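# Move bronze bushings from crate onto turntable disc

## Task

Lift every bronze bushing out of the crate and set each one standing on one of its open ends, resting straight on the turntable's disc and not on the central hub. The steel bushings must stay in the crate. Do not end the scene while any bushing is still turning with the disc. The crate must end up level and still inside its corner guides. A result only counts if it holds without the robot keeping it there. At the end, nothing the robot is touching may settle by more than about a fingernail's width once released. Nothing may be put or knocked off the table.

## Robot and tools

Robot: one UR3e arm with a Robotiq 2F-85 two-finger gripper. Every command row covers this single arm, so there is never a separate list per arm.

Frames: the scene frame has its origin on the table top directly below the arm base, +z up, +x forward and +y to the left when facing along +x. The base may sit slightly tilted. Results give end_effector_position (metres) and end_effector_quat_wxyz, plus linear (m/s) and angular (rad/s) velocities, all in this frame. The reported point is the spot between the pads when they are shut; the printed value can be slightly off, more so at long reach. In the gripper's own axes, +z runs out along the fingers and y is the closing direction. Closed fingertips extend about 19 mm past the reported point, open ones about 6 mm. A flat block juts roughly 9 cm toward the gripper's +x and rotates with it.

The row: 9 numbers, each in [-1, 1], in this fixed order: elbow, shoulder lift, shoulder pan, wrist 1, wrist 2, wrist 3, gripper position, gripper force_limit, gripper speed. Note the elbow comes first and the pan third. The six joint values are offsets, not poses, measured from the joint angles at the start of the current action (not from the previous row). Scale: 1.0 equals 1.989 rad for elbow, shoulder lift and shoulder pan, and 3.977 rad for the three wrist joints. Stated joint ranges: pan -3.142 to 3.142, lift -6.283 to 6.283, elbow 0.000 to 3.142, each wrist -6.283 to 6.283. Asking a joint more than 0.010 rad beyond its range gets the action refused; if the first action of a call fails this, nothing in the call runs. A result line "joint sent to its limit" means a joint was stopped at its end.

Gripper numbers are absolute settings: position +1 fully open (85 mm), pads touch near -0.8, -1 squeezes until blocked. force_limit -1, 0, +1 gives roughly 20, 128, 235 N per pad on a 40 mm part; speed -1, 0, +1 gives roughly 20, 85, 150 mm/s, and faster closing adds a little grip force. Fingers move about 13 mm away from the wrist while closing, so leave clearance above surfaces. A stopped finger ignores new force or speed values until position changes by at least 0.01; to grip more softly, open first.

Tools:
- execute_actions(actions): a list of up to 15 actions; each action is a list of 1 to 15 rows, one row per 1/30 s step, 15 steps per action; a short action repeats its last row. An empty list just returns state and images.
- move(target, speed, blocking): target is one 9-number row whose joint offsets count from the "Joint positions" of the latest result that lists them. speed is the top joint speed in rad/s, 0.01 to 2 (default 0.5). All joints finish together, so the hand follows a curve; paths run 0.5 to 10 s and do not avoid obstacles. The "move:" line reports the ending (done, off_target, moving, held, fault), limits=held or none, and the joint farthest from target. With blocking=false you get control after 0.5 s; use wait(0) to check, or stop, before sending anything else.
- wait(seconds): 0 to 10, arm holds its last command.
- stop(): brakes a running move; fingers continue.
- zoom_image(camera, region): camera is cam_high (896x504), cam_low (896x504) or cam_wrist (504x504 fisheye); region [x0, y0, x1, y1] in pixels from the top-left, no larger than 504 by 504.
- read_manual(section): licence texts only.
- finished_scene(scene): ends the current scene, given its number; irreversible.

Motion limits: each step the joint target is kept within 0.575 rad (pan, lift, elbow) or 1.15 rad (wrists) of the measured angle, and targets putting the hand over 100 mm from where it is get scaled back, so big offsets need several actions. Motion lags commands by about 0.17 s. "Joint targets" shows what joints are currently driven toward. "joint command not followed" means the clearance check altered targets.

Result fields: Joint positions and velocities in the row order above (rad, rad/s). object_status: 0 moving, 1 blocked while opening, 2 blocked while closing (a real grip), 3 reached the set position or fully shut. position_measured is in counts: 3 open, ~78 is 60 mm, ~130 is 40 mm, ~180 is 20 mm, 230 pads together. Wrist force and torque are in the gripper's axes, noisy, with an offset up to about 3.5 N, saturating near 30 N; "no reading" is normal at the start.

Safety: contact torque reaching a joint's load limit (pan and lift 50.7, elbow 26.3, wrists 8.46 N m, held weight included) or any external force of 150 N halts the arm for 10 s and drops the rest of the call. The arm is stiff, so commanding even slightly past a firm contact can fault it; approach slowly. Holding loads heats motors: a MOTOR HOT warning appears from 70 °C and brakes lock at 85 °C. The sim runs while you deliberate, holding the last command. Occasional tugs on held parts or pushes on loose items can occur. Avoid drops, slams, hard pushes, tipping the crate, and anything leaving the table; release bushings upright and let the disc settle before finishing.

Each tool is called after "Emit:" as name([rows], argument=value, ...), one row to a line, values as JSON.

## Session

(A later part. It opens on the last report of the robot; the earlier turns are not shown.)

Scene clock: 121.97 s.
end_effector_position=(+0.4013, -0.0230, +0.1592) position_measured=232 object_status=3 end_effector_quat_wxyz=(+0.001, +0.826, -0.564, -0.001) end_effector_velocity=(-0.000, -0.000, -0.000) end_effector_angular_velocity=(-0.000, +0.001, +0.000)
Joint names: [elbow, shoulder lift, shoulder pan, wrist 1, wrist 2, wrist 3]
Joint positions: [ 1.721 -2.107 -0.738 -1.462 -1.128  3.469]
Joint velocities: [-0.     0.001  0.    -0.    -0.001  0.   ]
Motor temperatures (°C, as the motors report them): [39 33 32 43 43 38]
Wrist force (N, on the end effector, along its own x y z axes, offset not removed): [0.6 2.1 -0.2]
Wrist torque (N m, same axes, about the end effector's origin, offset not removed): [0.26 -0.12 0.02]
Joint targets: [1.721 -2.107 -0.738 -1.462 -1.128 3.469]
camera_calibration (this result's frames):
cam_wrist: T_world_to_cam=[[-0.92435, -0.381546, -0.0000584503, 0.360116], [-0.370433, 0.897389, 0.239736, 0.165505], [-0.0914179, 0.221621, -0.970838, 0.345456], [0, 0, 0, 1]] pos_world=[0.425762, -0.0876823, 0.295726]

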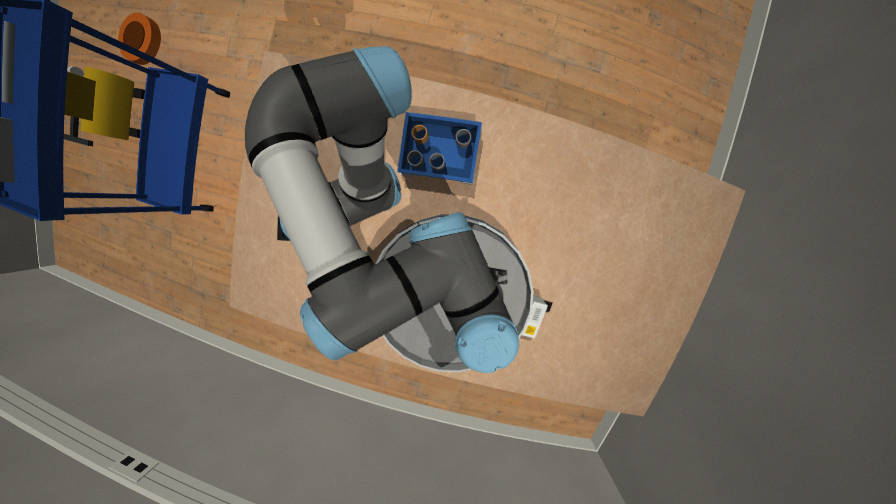

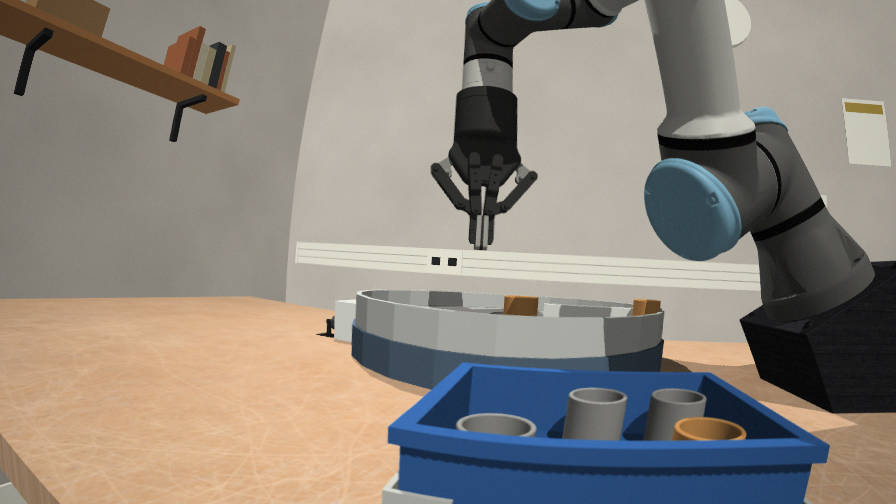

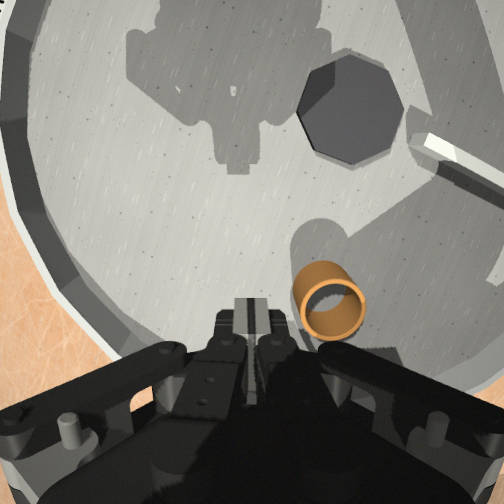

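Emit:
move(target=[0.015,-0.0347,0.6486,-0.0483,-0.1416,0,-1,0,0], speed=1.0)

Emit:
move(target=[0.274,0.1606,0.2305,-0.193,-0.0519,0.106,-1,0,0], speed=0.8)

Scene clock: 133.83 s.
end_effector_position=(+0.3017, +0.1942, +0.2215) position_measured=232 object_status=3 end_effector_quat_wxyz=(+0.000, +1.000, -0.001, +0.001) end_effector_velocity=(-0.000, +0.000, +0.000) end_effector_angular_velocity=(+0.001, -0.000, +0.003)
Joint names: [elbow, shoulder lift, shoulder pan, wrist 1, wrist 2, wrist 3]
Joint positions: [ 1.751 -2.176  0.552 -1.654 -1.691  3.469]
Joint velocities: [ 0.    -0.     0.003 -0.    -0.001  0.   ]
Motor temperatures (°C, as the motors report them): [39 33 32 43 43 38]
Wrist force (N, on the end effector, along its own x y z axes, offset not removed): [0.8 2.0 -0.4]
Wrist torque (N m, same axes, about the end effector's origin, offset not removed): [0.27 -0.18 0.02]
Joint targets: [1.751 -2.176 0.552 -1.654 -1.691 3.469]
move: done; limits=none; farthest joint: the shoulder pan, 0.000 radians from its target (1.289 radians at the start)
camera_calibration (this result's frames):
cam_wrist: T_world_to_cam=[[0.0164136, -0.999864, -0.00155222, 0.187438], [-0.971301, -0.0163131, 0.237292, 0.277996], [-0.237285, -0.00238713, -0.971437, 0.436323], [0, 0, 0, 1]] pos_world=[0.370474, 0.192989, 0.358185]

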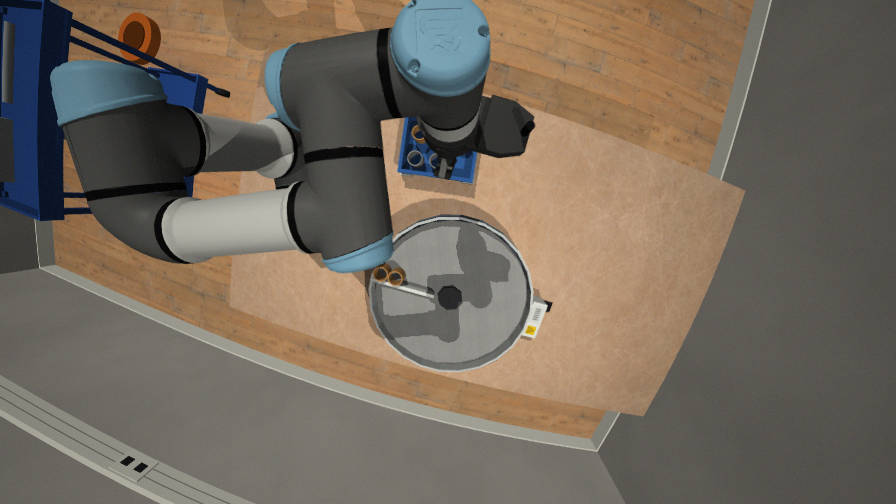

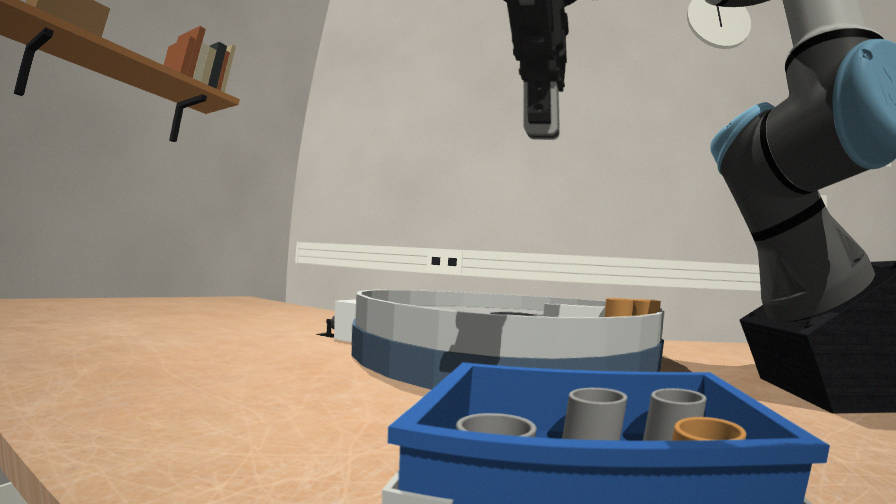

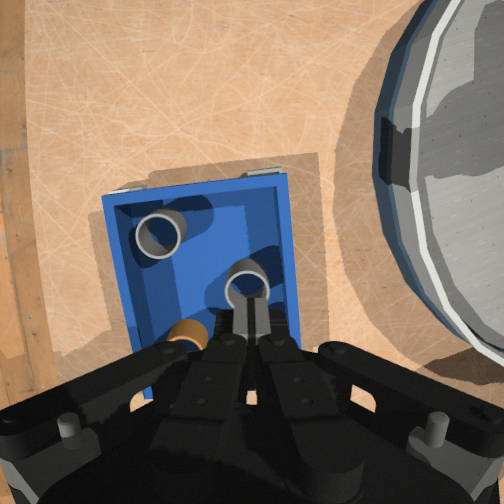

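Scene clock: 135.53 s.
end_effector_position=(+0.1966, +0.2547, +0.1013) position_measured=232 object_status=3 end_effector_quat_wxyz=(+0.000, +1.000, -0.001, +0.000) end_effector_velocity=(-0.001, -0.000, -0.001) end_effector_angular_velocity=(-0.001, +0.001, -0.000)
Joint names: [elbow, shoulder lift, shoulder pan, wrist 1, wrist 2, wrist 3]
Joint positions: [ 2.296 -1.857  1.01  -2.421 -1.898  3.891]
Joint velocities: [ 0.003  0.001  0.    -0.002 -0.001  0.001]
Motor temperatures (°C, as the motors report them): [39 33 32 43 43 38]
Wrist force (N, on the end effector, along its own x y z axes, offset not removed): [0.3 1.6 0.6]
Wrist torque (N m, same axes, about the end effector's origin, offset not removed): [0.22 -0.09 0.00]
Joint targets: [2.296 -1.857 1.010 -2.422 -1.898 3.891]
move: done; limits=none; farthest joint: the shoulder pan, 0.000 radians from its target (0.458 radians at the start)
camera_calibration (this result's frames):
cam_wrist: T_world_to_cam=[[0.0157892, -0.999875, -0.00100589, 0.249546], [-0.970987, -0.015573, 0.238624, 0.205029], [-0.23861, -0.00279098, -0.971111, 0.295099], [0, 0, 0, 1]] pos_world=[0.265554, 0.253531, 0.2379]

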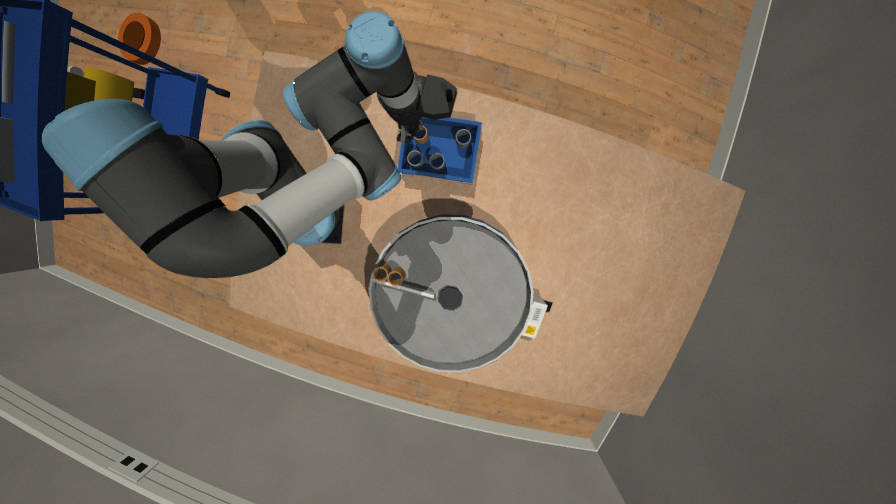

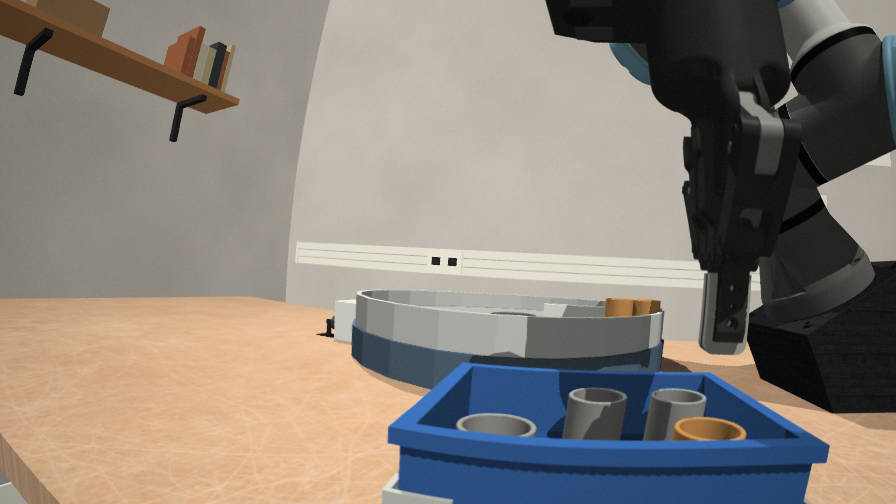

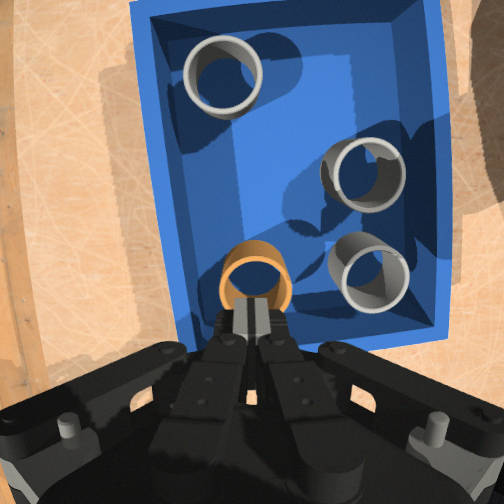

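Emit:
move(target=[0.040,0.0616,-0.0246,-0.0543,0.005,-0.0115,-1,0,0], speed=0.3)

Scene clock: 141.37 s.
end_effector_position=(+0.1961, +0.2547, +0.0679) position_measured=232 object_status=3 end_effector_quat_wxyz=(+0.001, +1.000, -0.002, -0.000) end_effector_velocity=(+0.000, +0.000, -0.000) end_effector_angular_velocity=(+0.001, -0.001, -0.001)
Joint names: [elbow, shoulder lift, shoulder pan, wrist 1, wrist 2, wrist 3]
Joint positions: [ 2.375 -1.734  0.961 -2.637 -1.878  3.845]
Joint velocities: [-0.     0.002 -0.001 -0.002  0.001 -0.   ]
Motor temperatures (°C, as the motors report them): [39 33 32 43 43 38]
Wrist force (N, on the end effector, along its own x y z axes, offset not removed): [1.1 1.2 0.6]
Wrist torque (N m, same axes, about the end effector's origin, offset not removed): [0.13 -0.23 -0.01]
Joint targets: [2.375 -1.734 0.961 -2.637 -1.878 3.845]
move: done; limits=none; farthest joint: the shoulder pan, 0.000 radians from its target (0.049 radians at the start)
camera_calibration (this result's frames):
cam_wrist: T_world_to_cam=[[0.0147211, -0.999891, -0.000550682, 0.249763], [-0.97088, -0.0144257, 0.239134, 0.212227], [-0.239115, -0.00298566, -0.970987, 0.262712], [0, 0, 0, 1]] pos_world=[0.265188, 0.253582, 0.204477]

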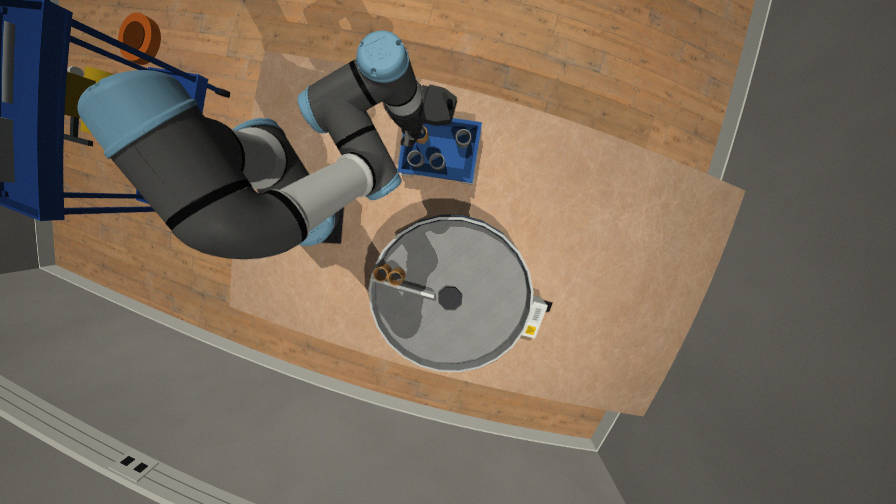

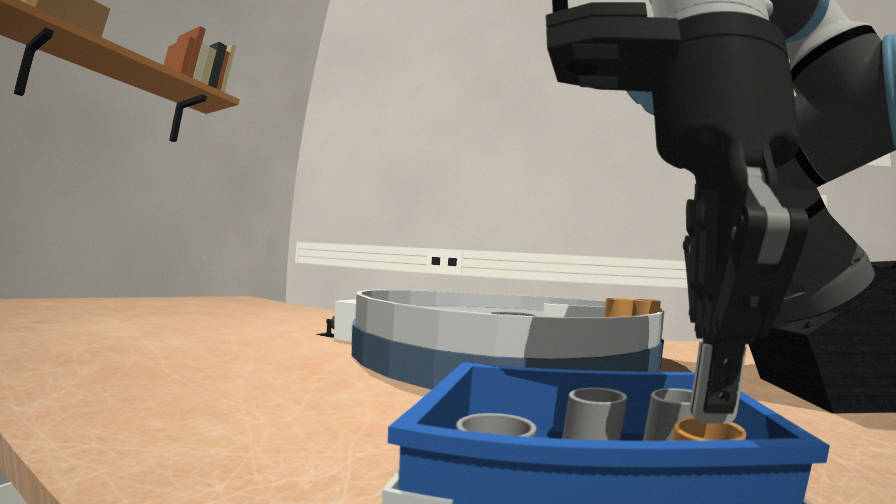

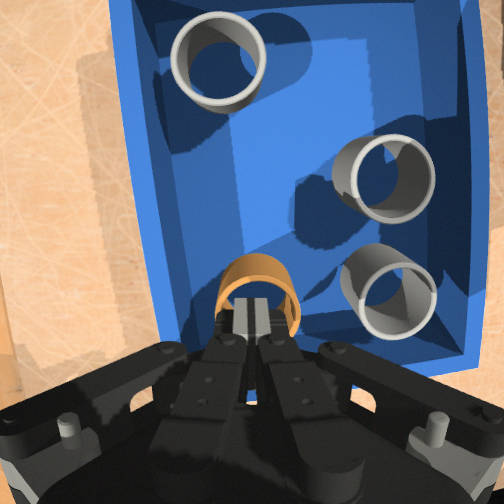

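Emit:
execute_actions([
  [[0.003,-0.0025,-0.0015,0,0,0,-1,0,0]],
  [[0.0058,0.011,-0.004,-0.009,0.0008,-0.002,-1,0,0]],
  [[0.0058,0.011,-0.004,-0.009,0.0008,-0.002,-1,0,0]],
])

Scene clock: 146.27 s.
end_effector_position=(+0.1954, +0.2526, +0.0574) position_measured=232 object_status=3 end_effector_quat_wxyz=(+0.002, +1.000, -0.002, -0.000) end_effector_velocity=(-0.000, +0.000, -0.001) end_effector_angular_velocity=(+0.000, +0.000, +0.000)
Joint names: [elbow, shoulder lift, shoulder pan, wrist 1, wrist 2, wrist 3]
Joint positions: [ 2.404 -1.696  0.943 -2.708 -1.871  3.829]
Joint velocities: [ 0.002  0.003 -0.001 -0.004  0.    -0.001]
Motor temperatures (°C, as the motors report them): [39 33 32 43 43 38]
Wrist force (N, on the end effector, along its own x y z axes, offset not removed): [0.9 1.6 -0.3]
Wrist torque (N m, same axes, about the end effector's origin, offset not removed): [0.20 -0.17 0.04]
Joint targets: [2.404 -1.696 0.943 -2.708 -1.871 3.829]
camera_calibration (this result's frames):
cam_wrist: T_world_to_cam=[[0.0131538, -0.999912, 0.00148329, 0.247796], [-0.970847, -0.0124163, 0.239378, 0.213447], [-0.239338, -0.00458877, -0.970925, 0.252816], [0, 0, 0, 1]] pos_world=[0.264473, 0.251585, 0.194003]

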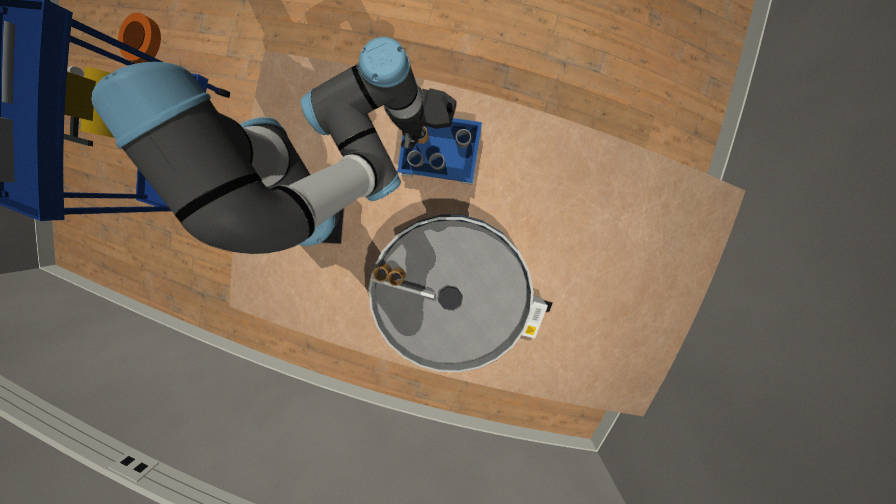

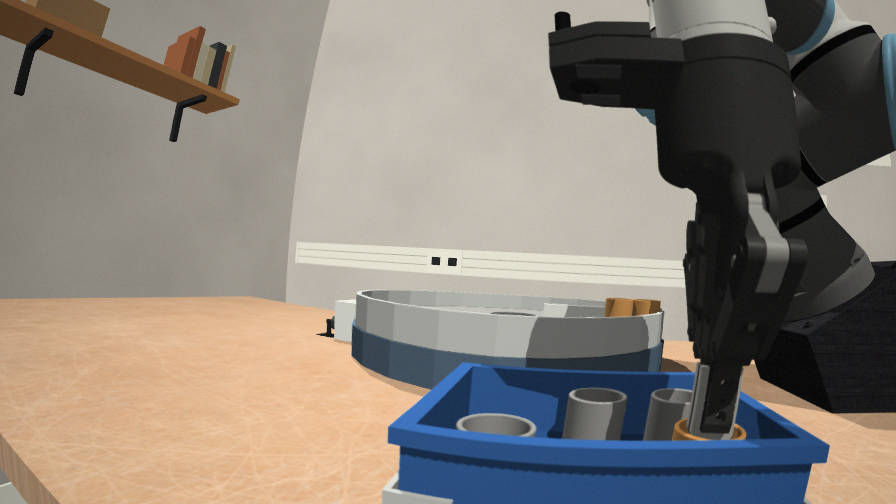

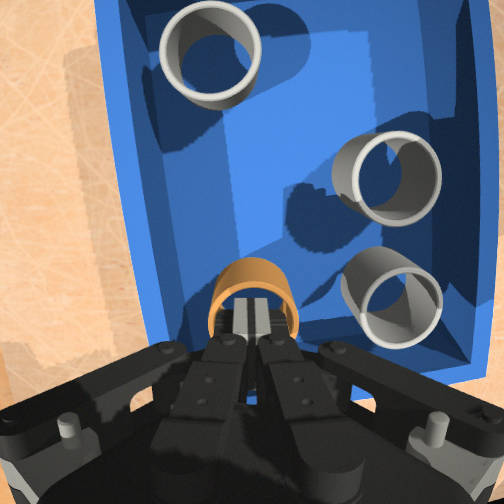

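Good; y drifts a bit, so less pan.

Emit:
execute_actions([
  [[0.0052,0.0115,-0.0035,-0.009,0.0008,-0.002,-1,0,0]],
  [[0.0052,0.0115,-0.0035,-0.009,0.0008,-0.002,-1,0,0]],
  [[0,0,0,0,0,0,0.1,-0.3,-0.5]],
  [[0,0,0,0,0,0,0.1,-0.3,-0.5]],
])

Scene clock: 150.33 s.
end_effector_position=(+0.1949, +0.2523, +0.0477) position_measured=221 object_status=1 end_effector_quat_wxyz=(+0.001, +1.000, -0.001, +0.000) end_effector_velocity=(+0.000, -0.000, -0.000) end_effector_angular_velocity=(-0.000, -0.000, -0.002)
Joint names: [elbow, shoulder lift, shoulder pan, wrist 1, wrist 2, wrist 3]
Joint positions: [ 2.424 -1.651  0.929 -2.779 -1.865  3.814]
Joint velocities: [ 0.    -0.    -0.002 -0.     0.     0.   ]
Motor temperatures (°C, as the motors report them): [39 33 32 43 43 38]
Wrist force (N, on the end effector, along its own x y z axes, offset not removed): [0.6 1.6 -2.9]
Wrist torque (N m, same axes, about the end effector's origin, offset not removed): [0.20 -0.16 -0.02]
Joint targets: [2.424 -1.651 0.929 -2.779 -1.865 3.814]
camera_calibration (this result's frames):
cam_wrist: T_world_to_cam=[[0.0154391, -0.999881, 0.000308576, 0.247145], [-0.970963, -0.0149188, 0.238765, 0.215998], [-0.238732, -0.00398593, -0.971077, 0.242969], [0, 0, 0, 1]] pos_world=[0.263915, 0.251306, 0.184292]

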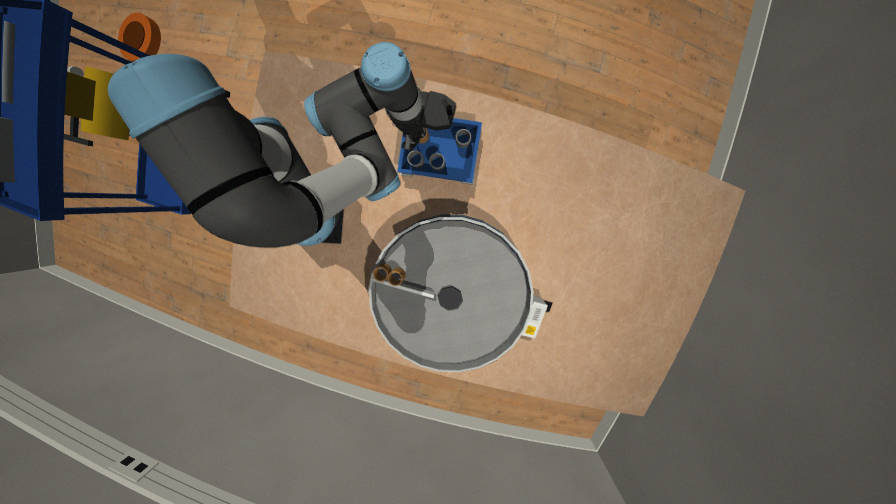

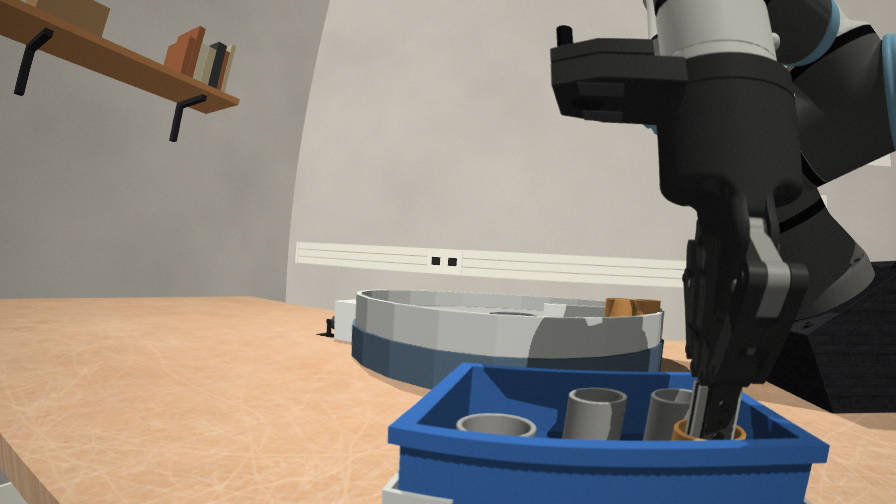

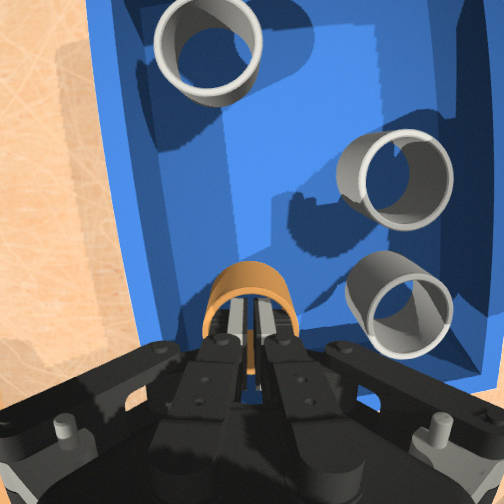

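Emit:
move(target=[-0.089,-0.161,0.0597,0.134,-0.0125,0.029,0.1,-0.3,-0.5], speed=0.35)

Emit:
move(target=[-0.2494,-0.103,-0.2494,0.149,0.0563,-0.1157,0.1,-0.3,-0.5], speed=0.9)

Emit:
move(target=[-0.04,0.024,-0.664,0.0694,0.144,0,0.1,-0.3,-0.5], speed=1.0)

Emit:
move(target=[0.1445,0.0606,0.0897,-0.1217,-0.0138,0,0.1,-0.3,-0.5], speed=0.4)

Scene clock: 161.87 s.
end_effector_position=(+0.1923, +0.2468, +0.1297) position_measured=221 object_status=1 end_effector_quat_wxyz=(+0.002, +1.000, -0.002, +0.001) end_effector_velocity=(-0.000, -0.000, +0.000) end_effector_angular_velocity=(-0.001, +0.000, -0.000)
Joint names: [elbow, shoulder lift, shoulder pan, wrist 1, wrist 2, wrist 3]
Joint positions: [ 2.247 -1.971  1.048 -2.246 -1.915  3.929]
Joint velocities: [-0.    -0.001 -0.     0.003 -0.     0.001]
Motor temperatures (°C, as the motors report them): [39 33 32 43 43 38]
Wrist force (N, on the end effector, along its own x y z axes, offset not removed): [1.1 0.5 1.3]
Wrist torque (N m, same axes, about the end effector's origin, offset not removed): [0.05 -0.22 0.01]
Joint targets: [2.247 -1.971 1.048 -2.246 -1.915 3.929]
move: done; limits=none; farthest joint: the shoulder pan, 0.000 radians from its target (0.119 radians at the start)
camera_calibration (this result's frames):
cam_wrist: T_world_to_cam=[[0.0143986, -0.999895, 0.0014616, 0.241699], [-0.971254, -0.0136388, 0.237656, 0.193686], [-0.237611, -0.00484151, -0.971348, 0.322019], [0, 0, 0, 1]] pos_world=[0.261154, 0.245874, 0.266408]

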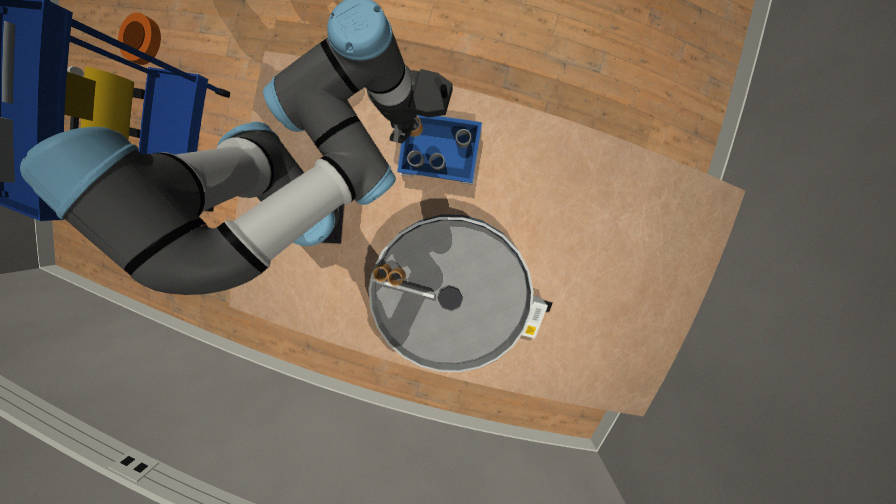

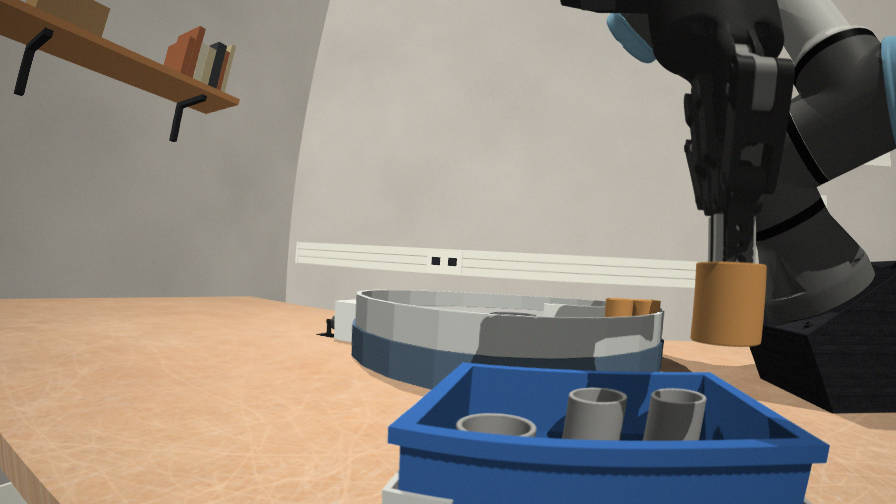

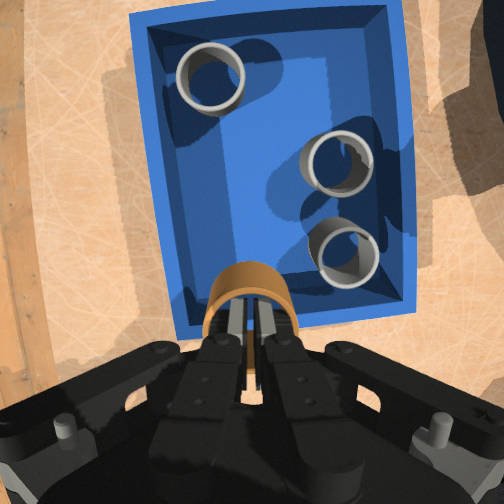

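Scene clock: 163.30 s.
end_effector_position=(+0.3014, +0.1941, +0.2211) position_measured=221 object_status=1 end_effector_quat_wxyz=(+0.000, +1.000, -0.001, +0.000) end_effector_velocity=(-0.000, -0.000, +0.000) end_effector_angular_velocity=(+0.000, +0.001, +0.001)
Joint names: [elbow, shoulder lift, shoulder pan, wrist 1, wrist 2, wrist 3]
Joint positions: [ 1.752 -2.176  0.552 -1.654 -1.691  3.469]
Joint velocities: [-0.001 -0.001 -0.001  0.002  0.001 -0.002]
Motor temperatures (°C, as the motors report them): [39 33 32 43 43 38]
Wrist force (N, on the end effector, along its own x y z axes, offset not removed): [1.0 1.2 1.0]
Wrist torque (N m, same axes, about the end effector's origin, offset not removed): [0.14 -0.18 0.02]
Joint targets: [1.751 -2.176 0.552 -1.653 -1.691 3.469]
move: done; limits=none; farthest joint: the elbow, 0.001 radians from its target (0.496 radians at the start)
camera_calibration (this result's frames):
cam_wrist: T_world_to_cam=[[0.0168842, -0.999857, -0.00127774, 0.187215], [-0.970948, -0.0167011, 0.238709, 0.277454], [-0.238696, -0.00278978, -0.97109, 0.436338], [0, 0, 0, 1]] pos_world=[0.370384, 0.193039, 0.357732]

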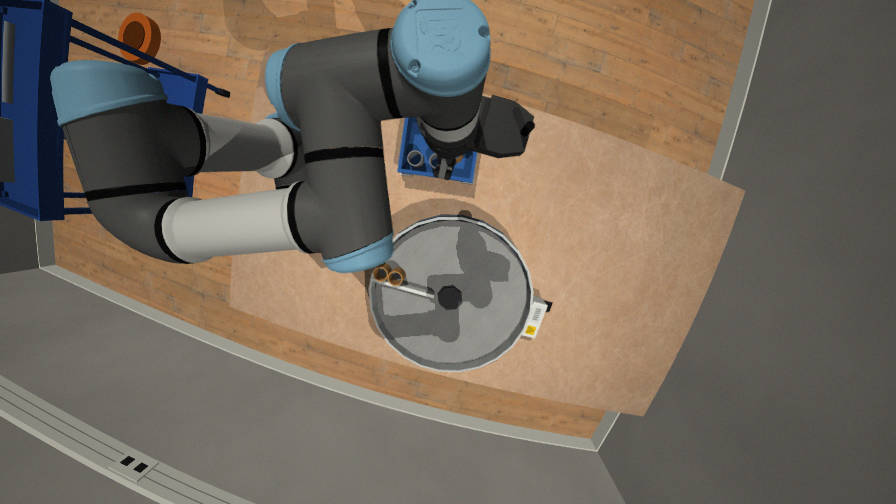

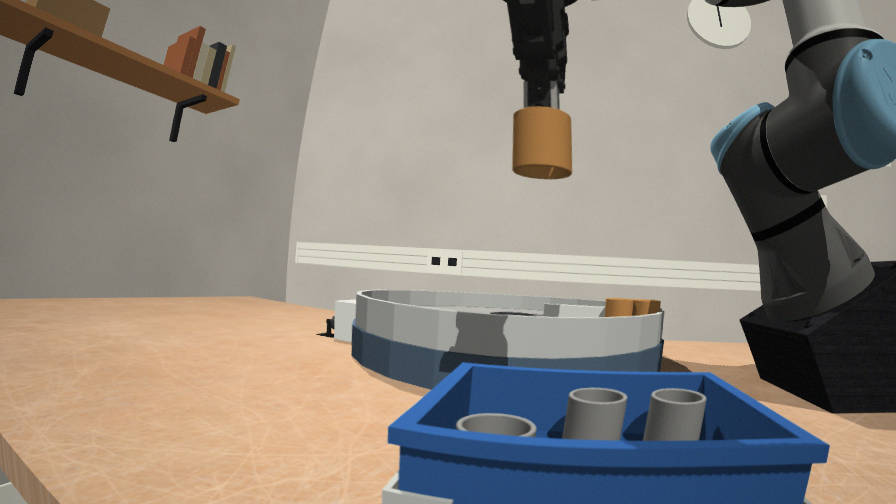

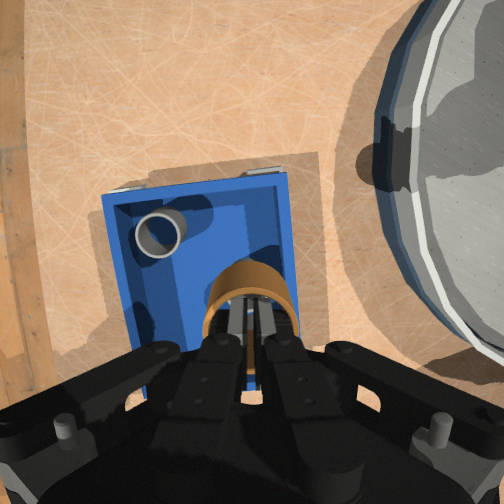

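Scene clock: 165.40 s.
end_effector_position=(+0.4001, -0.0198, +0.1711) position_measured=221 object_status=1 end_effector_quat_wxyz=(-0.000, +0.817, -0.577, -0.001) end_effector_velocity=(+0.000, +0.000, +0.000) end_effector_angular_velocity=(-0.000, -0.001, -0.000)
Joint names: [elbow, shoulder lift, shoulder pan, wrist 1, wrist 2, wrist 3]
Joint positions: [ 1.672 -2.128 -0.768 -1.378 -1.118  3.469]
Joint velocities: [-0.001 -0.    -0.     0.     0.001  0.   ]
Motor temperatures (°C, as the motors report them): [39 33 32 43 43 38]
Wrist force (N, on the end effector, along its own x y z axes, offset not removed): [0.6 1.3 1.4]
Wrist torque (N m, same axes, about the end effector's origin, offset not removed): [0.20 -0.11 0.01]
Joint targets: [1.672 -2.128 -0.769 -1.378 -1.118 3.469]
move: done; limits=none; farthest joint: the shoulder pan, 0.000 radians from its target (1.320 radians at the start)
camera_calibration (this result's frames):
cam_wrist: T_world_to_cam=[[-0.936274, -0.351267, -0.00150698, 0.365788], [-0.341314, 0.908715, 0.240295, 0.1478], [-0.0830382, 0.225496, -0.970699, 0.352945], [0, 0, 0, 1]] pos_world=[0.422232, -0.0854067, 0.307639]

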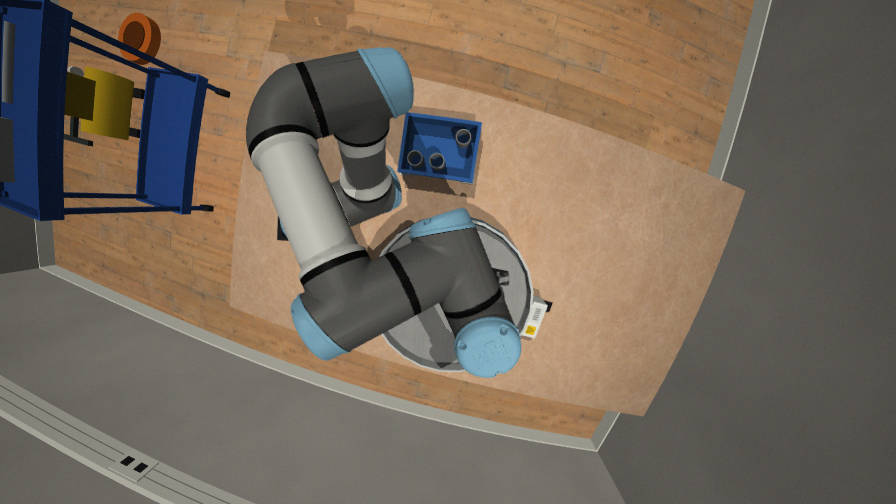

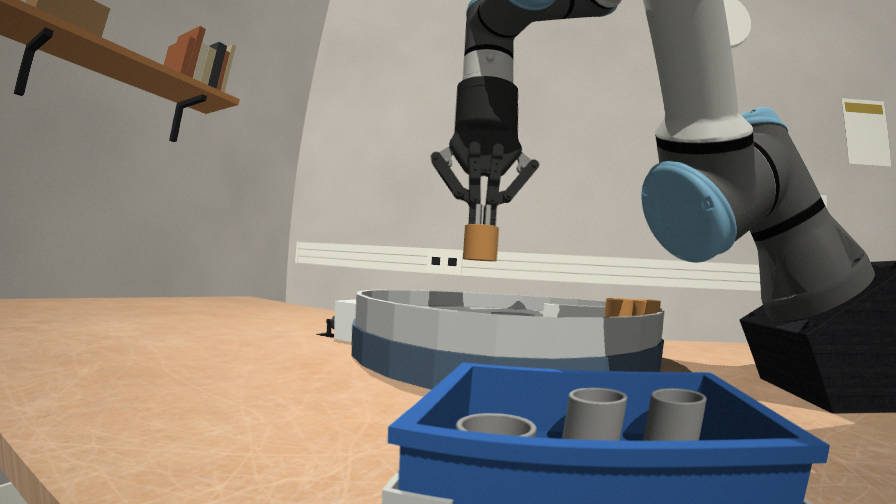

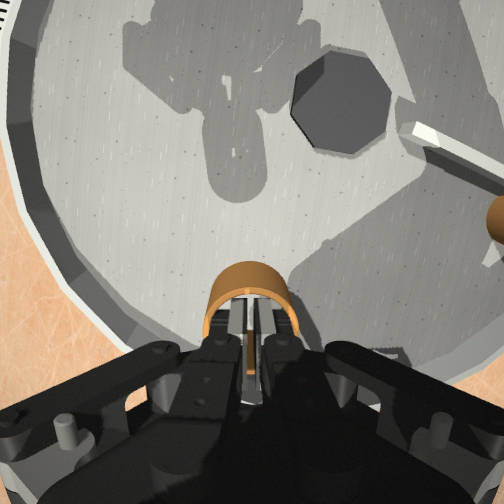

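Scene clock: 167.23 s.
end_effector_position=(+0.4004, -0.0217, +0.0977) position_measured=221 object_status=1 end_effector_quat_wxyz=(+0.001, +0.867, -0.498, -0.001) end_effector_velocity=(+0.000, -0.000, -0.000) end_effector_angular_velocity=(-0.000, -0.000, +0.000)
Joint names: [elbow, shoulder lift, shoulder pan, wrist 1, wrist 2, wrist 3]
Joint positions: [ 1.959 -2.007 -0.59  -1.862 -1.173  3.469]
Joint velocities: [ 0.001  0.001  0.    -0.002 -0.     0.   ]
Motor temperatures (°C, as the motors report them): [39 33 32 43 43 38]
Wrist force (N, on the end effector, along its own x y z axes, offset not removed): [0.5 2.3 0.4]
Wrist torque (N m, same axes, about the end effector's origin, offset not removed): [0.36 -0.13 0.00]
Joint targets: [1.959 -2.007 -0.590 -1.862 -1.173 3.469]
move: done; limits=none; farthest joint: the wrist 1, 0.001 radians from its target (0.484 radians at the start)
camera_calibration (this result's frames):
cam_wrist: T_world_to_cam=[[-0.854919, -0.518761, 0.000302967, 0.328898], [-0.50341, 0.829763, 0.240981, 0.230364], [-0.125263, 0.205866, -0.97053, 0.298609], [0, 0, 0, 1]] pos_world=[0.434554, -0.0820013, 0.234196]

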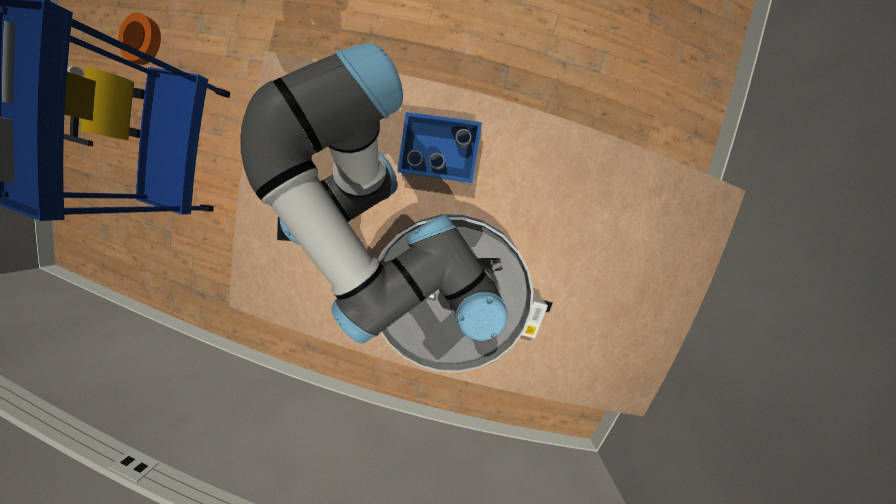

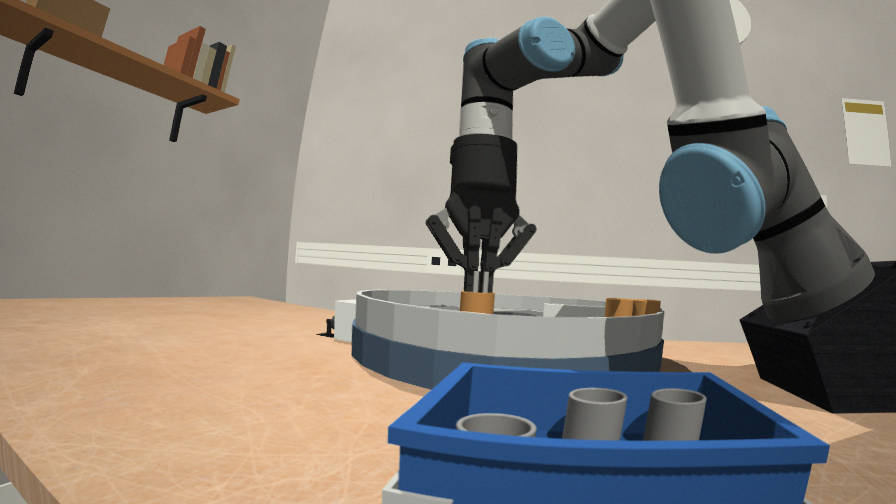

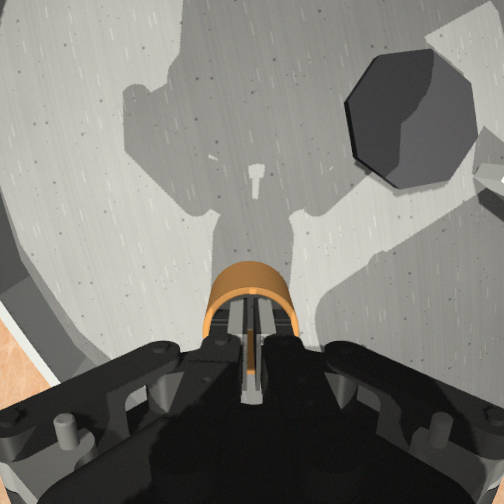

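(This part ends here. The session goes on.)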